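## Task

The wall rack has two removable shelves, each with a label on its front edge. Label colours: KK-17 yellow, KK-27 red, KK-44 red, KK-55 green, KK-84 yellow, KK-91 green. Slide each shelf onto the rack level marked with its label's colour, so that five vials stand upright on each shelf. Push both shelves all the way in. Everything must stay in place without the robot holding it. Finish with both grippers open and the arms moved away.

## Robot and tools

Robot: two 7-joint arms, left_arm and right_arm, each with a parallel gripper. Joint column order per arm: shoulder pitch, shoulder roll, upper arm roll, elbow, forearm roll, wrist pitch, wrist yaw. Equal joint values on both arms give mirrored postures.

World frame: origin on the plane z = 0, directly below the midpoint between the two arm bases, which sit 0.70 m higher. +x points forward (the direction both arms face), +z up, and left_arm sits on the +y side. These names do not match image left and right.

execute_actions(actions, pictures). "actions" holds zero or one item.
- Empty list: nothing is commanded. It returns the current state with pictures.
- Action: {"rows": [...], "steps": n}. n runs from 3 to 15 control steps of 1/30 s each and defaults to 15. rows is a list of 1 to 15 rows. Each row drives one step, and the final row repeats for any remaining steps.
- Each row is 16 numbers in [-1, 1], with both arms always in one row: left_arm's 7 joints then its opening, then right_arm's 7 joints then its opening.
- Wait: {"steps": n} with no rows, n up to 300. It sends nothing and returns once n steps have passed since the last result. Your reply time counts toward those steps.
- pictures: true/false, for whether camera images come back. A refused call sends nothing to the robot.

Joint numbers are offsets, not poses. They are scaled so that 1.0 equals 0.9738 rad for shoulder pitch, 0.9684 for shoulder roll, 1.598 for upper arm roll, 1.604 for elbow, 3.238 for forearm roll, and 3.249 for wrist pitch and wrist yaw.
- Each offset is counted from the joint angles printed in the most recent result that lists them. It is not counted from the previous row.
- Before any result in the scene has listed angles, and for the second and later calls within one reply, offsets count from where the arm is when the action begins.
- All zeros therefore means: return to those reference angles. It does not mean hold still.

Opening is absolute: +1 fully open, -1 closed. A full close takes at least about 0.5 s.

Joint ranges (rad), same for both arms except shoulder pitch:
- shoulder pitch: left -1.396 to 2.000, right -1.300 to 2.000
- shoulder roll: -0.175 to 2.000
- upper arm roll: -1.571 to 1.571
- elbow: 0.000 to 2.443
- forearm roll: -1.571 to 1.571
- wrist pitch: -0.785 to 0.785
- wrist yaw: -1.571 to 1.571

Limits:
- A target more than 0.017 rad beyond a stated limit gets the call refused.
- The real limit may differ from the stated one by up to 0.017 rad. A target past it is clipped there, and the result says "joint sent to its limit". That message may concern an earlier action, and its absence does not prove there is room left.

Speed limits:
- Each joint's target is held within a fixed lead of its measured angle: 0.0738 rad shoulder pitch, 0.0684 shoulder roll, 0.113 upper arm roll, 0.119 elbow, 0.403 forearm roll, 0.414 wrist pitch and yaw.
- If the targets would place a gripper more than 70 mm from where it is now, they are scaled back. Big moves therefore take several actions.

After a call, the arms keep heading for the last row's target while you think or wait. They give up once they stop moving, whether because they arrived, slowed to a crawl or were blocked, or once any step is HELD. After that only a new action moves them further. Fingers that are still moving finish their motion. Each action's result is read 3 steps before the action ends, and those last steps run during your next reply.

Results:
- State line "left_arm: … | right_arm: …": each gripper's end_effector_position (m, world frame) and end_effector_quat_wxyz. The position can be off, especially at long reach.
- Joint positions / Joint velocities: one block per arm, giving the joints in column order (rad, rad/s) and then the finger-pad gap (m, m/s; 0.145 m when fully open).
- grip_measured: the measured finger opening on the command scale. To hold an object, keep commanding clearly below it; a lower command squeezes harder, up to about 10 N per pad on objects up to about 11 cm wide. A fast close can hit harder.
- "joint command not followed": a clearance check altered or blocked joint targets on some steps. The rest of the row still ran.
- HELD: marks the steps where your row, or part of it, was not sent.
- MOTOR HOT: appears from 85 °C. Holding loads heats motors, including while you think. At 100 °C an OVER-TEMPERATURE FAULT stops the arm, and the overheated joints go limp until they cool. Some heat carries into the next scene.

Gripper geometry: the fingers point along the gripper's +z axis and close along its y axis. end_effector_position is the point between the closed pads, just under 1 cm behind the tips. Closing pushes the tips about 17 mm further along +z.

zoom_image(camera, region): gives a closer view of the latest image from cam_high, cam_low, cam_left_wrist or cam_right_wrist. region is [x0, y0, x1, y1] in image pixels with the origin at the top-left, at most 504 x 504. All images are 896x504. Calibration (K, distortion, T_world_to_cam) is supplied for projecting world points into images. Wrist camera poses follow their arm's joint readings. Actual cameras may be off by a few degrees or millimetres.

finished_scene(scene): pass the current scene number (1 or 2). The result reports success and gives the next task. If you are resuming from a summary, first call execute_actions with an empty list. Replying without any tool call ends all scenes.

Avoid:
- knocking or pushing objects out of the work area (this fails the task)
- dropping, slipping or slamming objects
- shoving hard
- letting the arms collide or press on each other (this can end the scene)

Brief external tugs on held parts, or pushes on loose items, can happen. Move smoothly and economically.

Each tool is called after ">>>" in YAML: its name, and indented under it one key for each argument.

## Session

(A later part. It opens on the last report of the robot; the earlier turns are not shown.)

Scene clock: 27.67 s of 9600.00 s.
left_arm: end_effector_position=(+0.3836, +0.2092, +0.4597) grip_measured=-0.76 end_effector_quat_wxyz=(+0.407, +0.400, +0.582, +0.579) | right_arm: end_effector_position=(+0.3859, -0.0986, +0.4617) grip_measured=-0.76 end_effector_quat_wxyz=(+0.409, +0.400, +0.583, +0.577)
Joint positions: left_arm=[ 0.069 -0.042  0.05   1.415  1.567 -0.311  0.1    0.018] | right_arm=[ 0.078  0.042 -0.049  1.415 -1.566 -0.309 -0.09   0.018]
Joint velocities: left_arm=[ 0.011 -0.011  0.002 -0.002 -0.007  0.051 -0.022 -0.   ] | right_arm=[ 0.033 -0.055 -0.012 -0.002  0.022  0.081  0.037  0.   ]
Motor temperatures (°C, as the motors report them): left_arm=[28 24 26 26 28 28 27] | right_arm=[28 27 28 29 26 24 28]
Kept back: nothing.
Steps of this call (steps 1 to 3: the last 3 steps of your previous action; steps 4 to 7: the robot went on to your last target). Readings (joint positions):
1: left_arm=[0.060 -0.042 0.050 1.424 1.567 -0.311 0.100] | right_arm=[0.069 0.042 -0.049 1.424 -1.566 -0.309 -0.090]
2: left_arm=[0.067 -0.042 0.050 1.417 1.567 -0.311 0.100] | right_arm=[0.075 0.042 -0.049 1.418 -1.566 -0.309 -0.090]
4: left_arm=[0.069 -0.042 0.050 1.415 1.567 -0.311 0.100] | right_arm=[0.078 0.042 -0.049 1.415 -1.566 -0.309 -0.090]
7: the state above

Delta .2475, q3 .0125, −.2037, q7 .0255.

>>> execute_actions:
  actions:
    - {"rows":[[0.006,0,0.001,-0.002,0,0,0.004,-1,0.006,0,-0.001,-0.002,0,0,-0.005,-1],[0.014,0,0.001,-0.009,0,0,0.006,-1,0.014,0,-0.002,-0.009,0,0,-0.006,-1],[0.027,0,0.002,-0.019,0,0,0.007,-1,0.027,0,-0.002,-0.019,0,0,-0.007,-1],[0.044,0,0.003,-0.034,0,0,0.009,-1,0.044,0,-0.003,-0.034,0,0,-0.009,-1],[0.065,0,0.004,-0.051,0,0,0.011,-1,0.065,0,-0.004,-0.051,0,0,-0.011,-1],[0.088,0,0.005,-0.07,0,0.001,0.014,-1,0.088,0,-0.006,-0.07,0,0,-0.014,-1],[0.114,0,0.006,-0.091,0,0.001,0.016,-1,0.114,0,-0.007,-0.091,0,0,-0.016,-1],[0.14,0,0.007,-0.112,0,0.001,0.019,-1,0.139,0,-0.008,-0.112,0,0,-0.019,-1],[0.165,0,0.009,-0.133,0,0.001,0.022,-1,0.164,0,-0.01,-0.133,0,0.001,-0.022,-1],[0.189,0,0.01,-0.153,0,0.002,0.024,-1,0.188,0,-0.011,-0.153,0,0.001,-0.024,-1],[0.21,0,0.011,-0.17,0,0.002,0.026,-1,0.208,0,-0.012,-0.17,0,0.001,-0.026,-1],[0.227,0,0.012,-0.184,0,0.002,0.028,-1,0.225,0,-0.013,-0.184,0,0.001,-0.028,-1],[0.24,0,0.013,-0.195,0,0.002,0.029,-1,0.238,0,-0.014,-0.195,0,0.001,-0.029,-1],[0.248,0,0.013,-0.202,0,0.002,0.03,-1,0.246,0,-0.014,-0.202,0,0.001,-0.03,-1],[0.251,0,0.013,-0.204,0,0.002,0.03,-1,0.249,0,-0.014,-0.204,0,0.001,-0.03,-1]]}

>>> execute_actions:
  actions:
    - {"steps":7}
  pictures: true

Scene clock: 28.33 s of 9600.00 s.
left_arm: end_effector_position=(+0.4287, +0.2096, +0.4515) grip_measured=-0.76 end_effector_quat_wxyz=(+0.404, +0.403, +0.583, +0.579) | right_arm: end_effector_position=(+0.4309, -0.0995, +0.4528) grip_measured=-0.76 end_effector_quat_wxyz=(+0.406, +0.405, +0.583, +0.576)
Joint positions: left_arm=[ 0.287 -0.041  0.068  1.123  1.568 -0.308  0.169  0.018] | right_arm=[ 0.294  0.044 -0.066  1.123 -1.566 -0.304 -0.158  0.018]
Joint velocities: left_arm=[ 0.341 -0.011  0.012 -0.505  0.051  0.051  0.139  0.001] | right_arm=[ 0.385  0.077 -0.032 -0.515 -0.007  0.051 -0.125 -0.   ]
Motor temperatures (°C, as the motors report them): left_arm=[28 24 26 26 28 28 27] | right_arm=[28 27 28 29 26 24 28]
Steps of this call (steps 1 to 8: the robot went on to your last target; steps 9 to 20: the first 12 steps of this action). Readings (joint positions):
9: left_arm=[0.069 -0.042 0.050 1.413 1.567 -0.311 0.100] | right_arm=[0.078 0.042 -0.049 1.413 -1.566 -0.309 -0.090]
10: left_arm=[0.074 -0.042 0.051 1.404 1.567 -0.311 0.102] | right_arm=[0.082 0.042 -0.050 1.404 -1.566 -0.309 -0.092]
12: left_arm=[0.101 -0.042 0.053 1.362 1.568 -0.311 0.108] | right_arm=[0.110 0.043 -0.052 1.362 -1.566 -0.309 -0.097]
16: left_arm=[0.200 -0.041 0.060 1.238 1.568 -0.311 0.135] | right_arm=[0.209 0.043 -0.059 1.239 -1.566 -0.307 -0.124]
20: the state above

Scene clock: 28.57 s of 9600.00 s.
left_arm: end_effector_position=(+0.4333, +0.2096, +0.4515) grip_measured=-0.76 end_effector_quat_wxyz=(+0.404, +0.402, +0.582, +0.580) | right_arm: end_effector_position=(+0.4355, -0.0998, +0.4528) grip_measured=-0.76 end_effector_quat_wxyz=(+0.406, +0.404, +0.582, +0.577)
Joint positions: left_arm=[ 0.311 -0.041  0.07   1.089  1.569 -0.308  0.183  0.018] | right_arm=[ 0.318  0.044 -0.069  1.09  -1.566 -0.303 -0.172  0.018]
Joint velocities: left_arm=[-0.033  0.033  0.007  0.012  0.066  0.095 -0.022  0.   ] | right_arm=[ 0.099 -0.033 -0.002 -0.002 -0.007 -0.037 -0.022 -0.   ]
Motor temperatures (°C, as the motors report them): left_arm=[28 24 26 26 28 28 27] | right_arm=[28 27 28 29 26 24 28]
Kept back: nothing.
Steps of this call (steps 1 to 3: the last 3 steps of your previous action; steps 4 to 7: the robot went on to your last target). Readings (joint positions):
1: left_arm=[0.300 -0.041 0.069 1.106 1.568 -0.308 0.175] | right_arm=[0.307 0.044 -0.068 1.106 -1.566 -0.304 -0.163]
2: left_arm=[0.308 -0.041 0.070 1.094 1.569 -0.308 0.179] | right_arm=[0.315 0.044 -0.069 1.094 -1.566 -0.303 -0.168]
4: left_arm=[0.311 -0.041 0.070 1.090 1.569 -0.308 0.183] | right_arm=[0.318 0.044 -0.069 1.090 -1.566 -0.303 -0.171]
7: the state above
camera_calibration (this result's frames):
cam_left_wrist: T_world_to_cam=[[-0.325561, -0.119744, 0.937908, -0.260781], [0.191153, -0.979801, -0.0587409, 0.160873], [0.925997, 0.160161, 0.341875, -0.532697], [0, 0, 0, 1]] pos_world=[0.377624, 0.211713, 0.436154]
cam_right_wrist: T_world_to_cam=[[0.328111, 0.100878, 0.939238, -0.556323], [0.186279, -0.981668, 0.0403606, -0.184915], [0.926091, 0.161717, -0.340887, -0.180842], [0, 0, 0, 1]] pos_world=[0.384458, -0.0961597, 0.468336]

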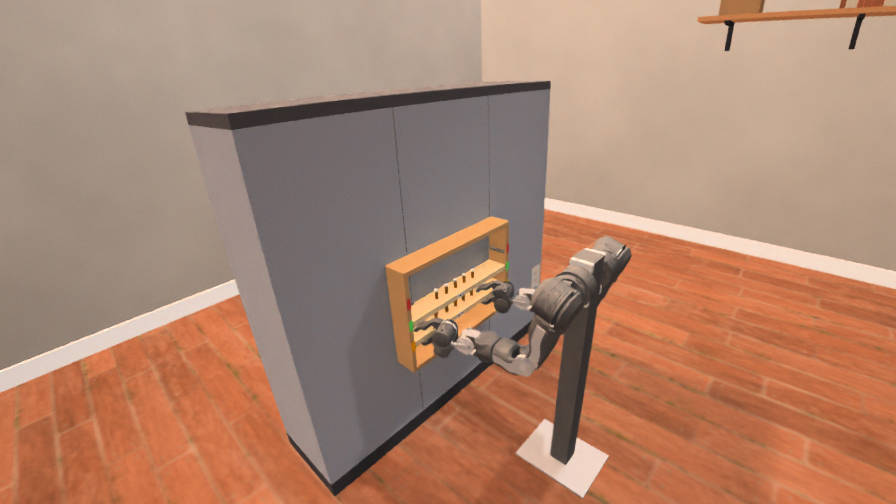

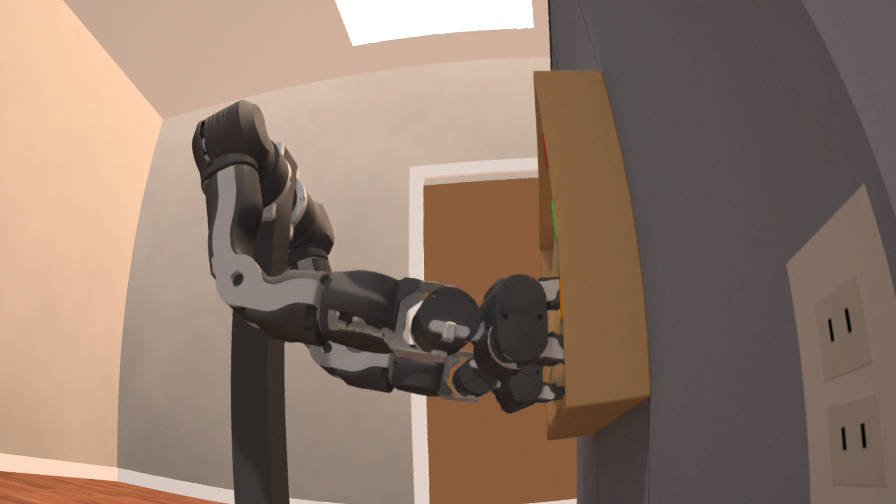

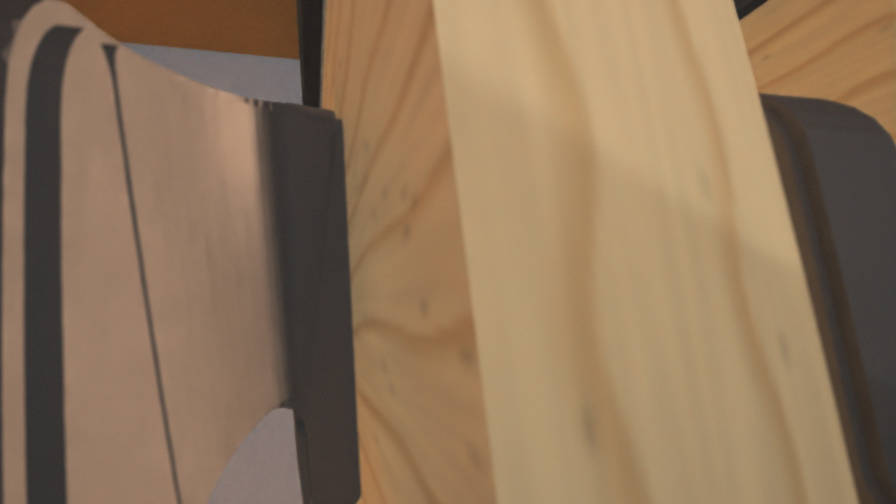

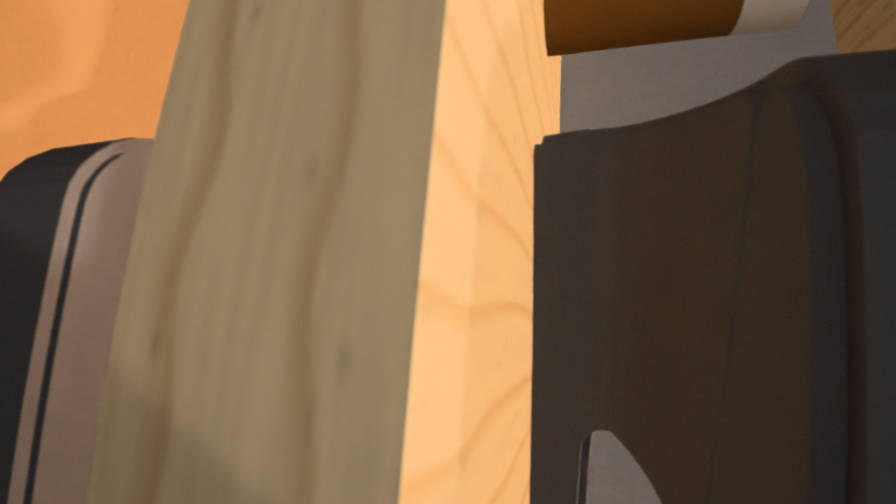

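>>> execute_actions:
  actions:
    - {"rows":[[0,0,0,0,0,0,0,-0.8,0,0,0,0,0,0,0,-0.8],[0,0,0,0,0,0,0,-0.74,0,0,0,0,0,0,0,-0.74],[0,0,0,0,0,0,0,-0.7,0,0,0,0,0,0,0,-0.7],[0,0,0,0,0,0,0,-0.6,0,0,0,0,0,0,0,-0.6],[0,0,0,0,0,0,0,-0.45,0,0,0,0,0,0,0,-0.45],[-0.015,0,0,0.012,0,0,-0.001,-0.45,-0.015,0,0,0.012,0,0,0.001,-0.45],[-0.045,0,0,0.034,0,0,-0.003,-0.45,-0.045,0,0,0.034,0,0,0.003,-0.45],[-0.085,0,0,0.064,0,0,-0.005,-0.45,-0.085,0,0,0.064,0,0,0.005,-0.45],[-0.13,0,0,0.096,0,0,-0.008,-0.45,-0.13,0,0,0.096,0,0,0.008,-0.45],[-0.175,0,0,0.127,0,0,-0.01,-0.45,-0.175,0,0,0.127,0,0,0.01,-0.45],[-0.22,0,0,0.158,0,0,-0.012,-0.45,-0.22,0,0,0.158,0,0,0.012,-0.45],[-0.265,0,0,0.188,0,0,-0.014,-0.45,-0.265,0,0,0.188,0,0,0.014,-0.45],[-0.31,0,0,0.218,0,0,-0.015,-0.45,-0.31,0,0,0.218,0,0,0.015,-0.45],[-0.36,0,0,0.25,0,0,-0.016,-0.45,-0.36,0,0,0.25,0,0,0.016,-0.45],[-0.75,0,0,0.47,0,0,-0.016,-0.45,-0.75,0,0,0.47,0,0,0.016,-0.45]]}

>>> execute_actions:
  actions:
    - {"steps":18}
  pictures: true

>>> zoom_image:
  camera: "cam_high"
  region: [380,210,530,380]

Scene clock: 29.27 s of 9600.00 s.
left_arm: end_effector_position=(+0.3765, +0.2156, +0.4460) grip_measured=-0.45 end_effector_quat_wxyz=(+0.397, +0.401, +0.584, +0.583) | right_arm: end_effector_position=(+0.3787, -0.0933, +0.4473) grip_measured=-0.45 end_effector_quat_wxyz=(+0.399, +0.403, +0.584, +0.581)
Joint positions: left_arm=[ 0.048 -0.041  0.07   1.378  1.57  -0.307  0.149  0.042] | right_arm=[ 0.055  0.044 -0.069  1.379 -1.566 -0.303 -0.139  0.042]
Joint velocities: left_arm=[-1.132  0.055  0.002  1.199  0.007 -0.051 -0.037  0.   ] | right_arm=[-1.264 -0.055  0.002  1.199  0.022 -0.022  0.022  0.   ]
Motor temperatures (°C, as the motors report them): left_arm=[28 24 26 26 28 28 27] | right_arm=[28 27 28 29 26 24 28]
Steps of this call (steps 1 to 9: the robot went on to your last target; steps 10 to 21: the first 12 steps of this action). Readings (joint positions):
10: left_arm=[0.311 -0.041 0.070 1.089 1.570 -0.308 0.183] | right_arm=[0.318 0.044 -0.069 1.090 -1.566 -0.303 -0.171]
11: left_arm=[0.311 -0.041 0.070 1.089 1.570 -0.308 0.183] | right_arm=[0.318 0.044 -0.069 1.090 -1.566 -0.303 -0.171]
13: left_arm=[0.311 -0.041 0.070 1.089 1.570 -0.308 0.183] | right_arm=[0.318 0.044 -0.069 1.090 -1.566 -0.303 -0.171]
17: left_arm=[0.239 -0.041 0.070 1.189 1.569 -0.306 0.176] | right_arm=[0.248 0.044 -0.069 1.190 -1.565 -0.302 -0.165]
21: the state above

Scene clock: 29.87 s of 9600.00 s.
left_arm: end_effector_position=(+0.2750, +0.2216, +0.4631) grip_measured=-0.45 end_effector_quat_wxyz=(+0.381, +0.409, +0.583, +0.590) | right_arm: end_effector_position=(+0.2770, -0.0869, +0.4635) grip_measured=-0.45 end_effector_quat_wxyz=(+0.383, +0.410, +0.584, +0.588)
Joint positions: left_arm=[-0.42  -0.041  0.07   1.844  1.569 -0.308  0.131  0.042] | right_arm=[-0.413  0.044 -0.069  1.845 -1.565 -0.304 -0.121  0.042]
Joint velocities: left_arm=[-0.033 -0.055 -0.002 -0.007  0.007  0.051  0.037  0.   ] | right_arm=[ 0.055 -0.033  0.007 -0.002 -0.007 -0.037 -0.007 -0.   ]
Motor temperatures (°C, as the motors report them): left_arm=[28 24 26 26 28 28 27] | right_arm=[28 27 28 29 26 24 28]
Kept back: nothing.
Steps of this call (steps 1 to 3: the last 3 steps of your previous action; steps 4 to 18: the robot went on to your last target). Readings (joint positions):
1: left_arm=[0.006 -0.041 0.070 1.427 1.570 -0.307 0.144] | right_arm=[0.012 0.044 -0.069 1.428 -1.566 -0.303 -0.132]
2: left_arm=[-0.037 -0.041 0.070 1.480 1.570 -0.307 0.139] | right_arm=[-0.030 0.044 -0.069 1.481 -1.566 -0.302 -0.128]
4: left_arm=[-0.175 -0.042 0.070 1.677 1.570 -0.306 0.130] | right_arm=[-0.167 0.044 -0.068 1.680 -1.565 -0.302 -0.119]
8: left_arm=[-0.410 -0.040 0.070 1.856 1.565 -0.308 0.144] | right_arm=[-0.402 0.042 -0.069 1.855 -1.562 -0.304 -0.133]
18: the state above
camera_calibration (this result's frames):
cam_left_wrist: T_world_to_cam=[[-0.295736, -0.16121, 0.941569, -0.322461], [0.217255, -0.971179, -0.0980423, 0.212711], [0.930237, 0.175566, 0.322236, -0.387496], [0, 0, 0, 1]] pos_world=[0.218887, 0.222627, 0.449338]
cam_right_wrist: T_world_to_cam=[[0.350068, 0.0793304, 0.933359, -0.520808], [0.217535, -0.976051, 0.00136953, -0.133275], [0.911115, 0.202559, -0.358942, -0.0164549], [0, 0, 0, 1]] pos_world=[0.226303, -0.085434, 0.480377]

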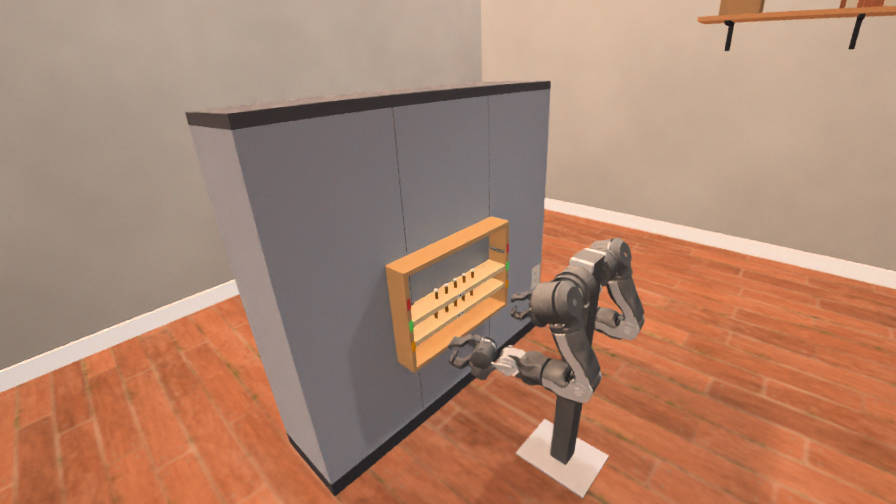

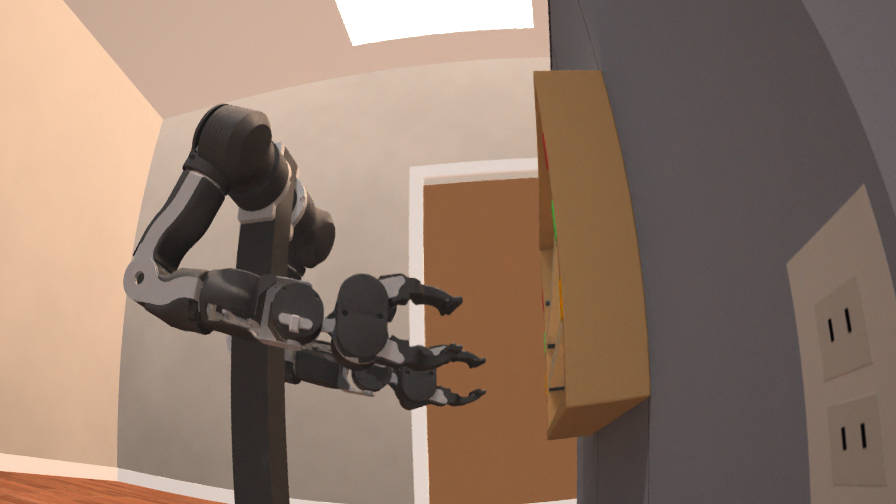

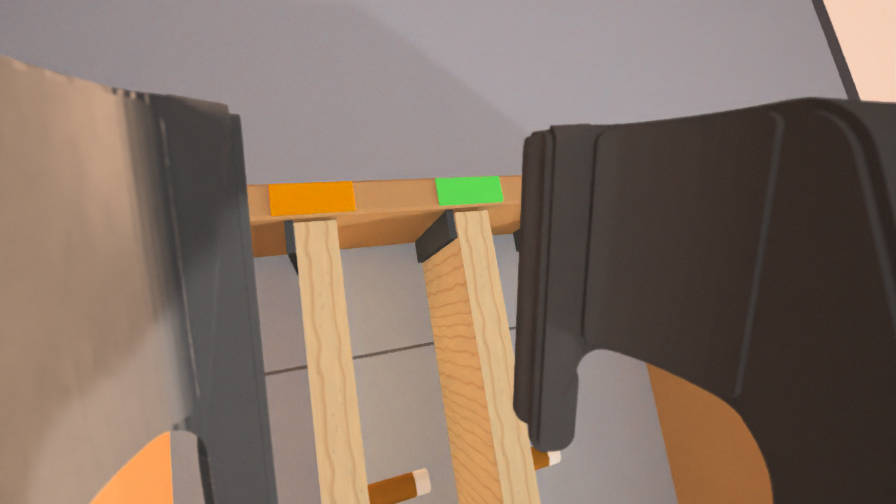

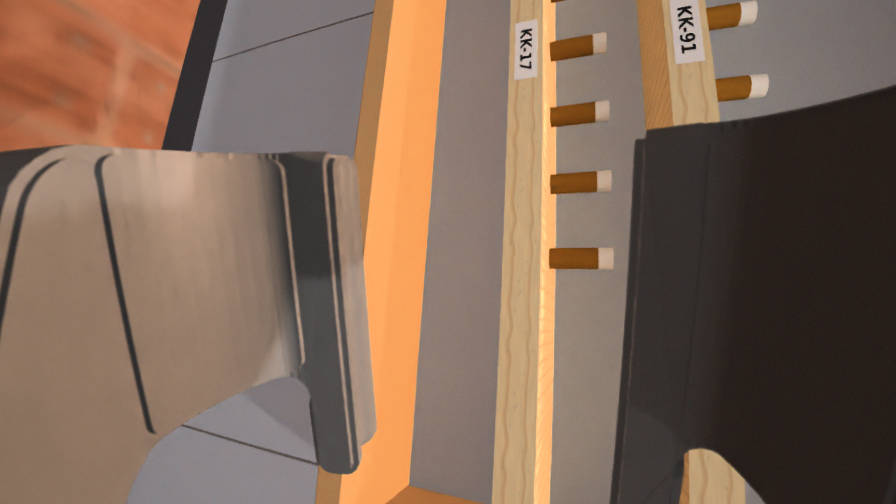

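Region (380, 210, 530, 380) of cam_high's 896x504 image, scaled by 2.965, with more detail than that image has; it fills the left 445 columns of this view, and the rest is white.

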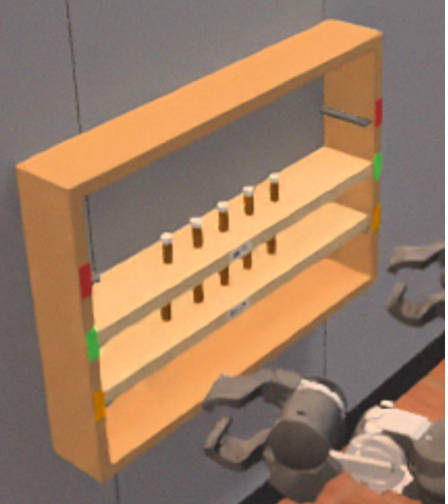

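>>> finished_scene:
  scene: 1

The scene is finished: the task was done.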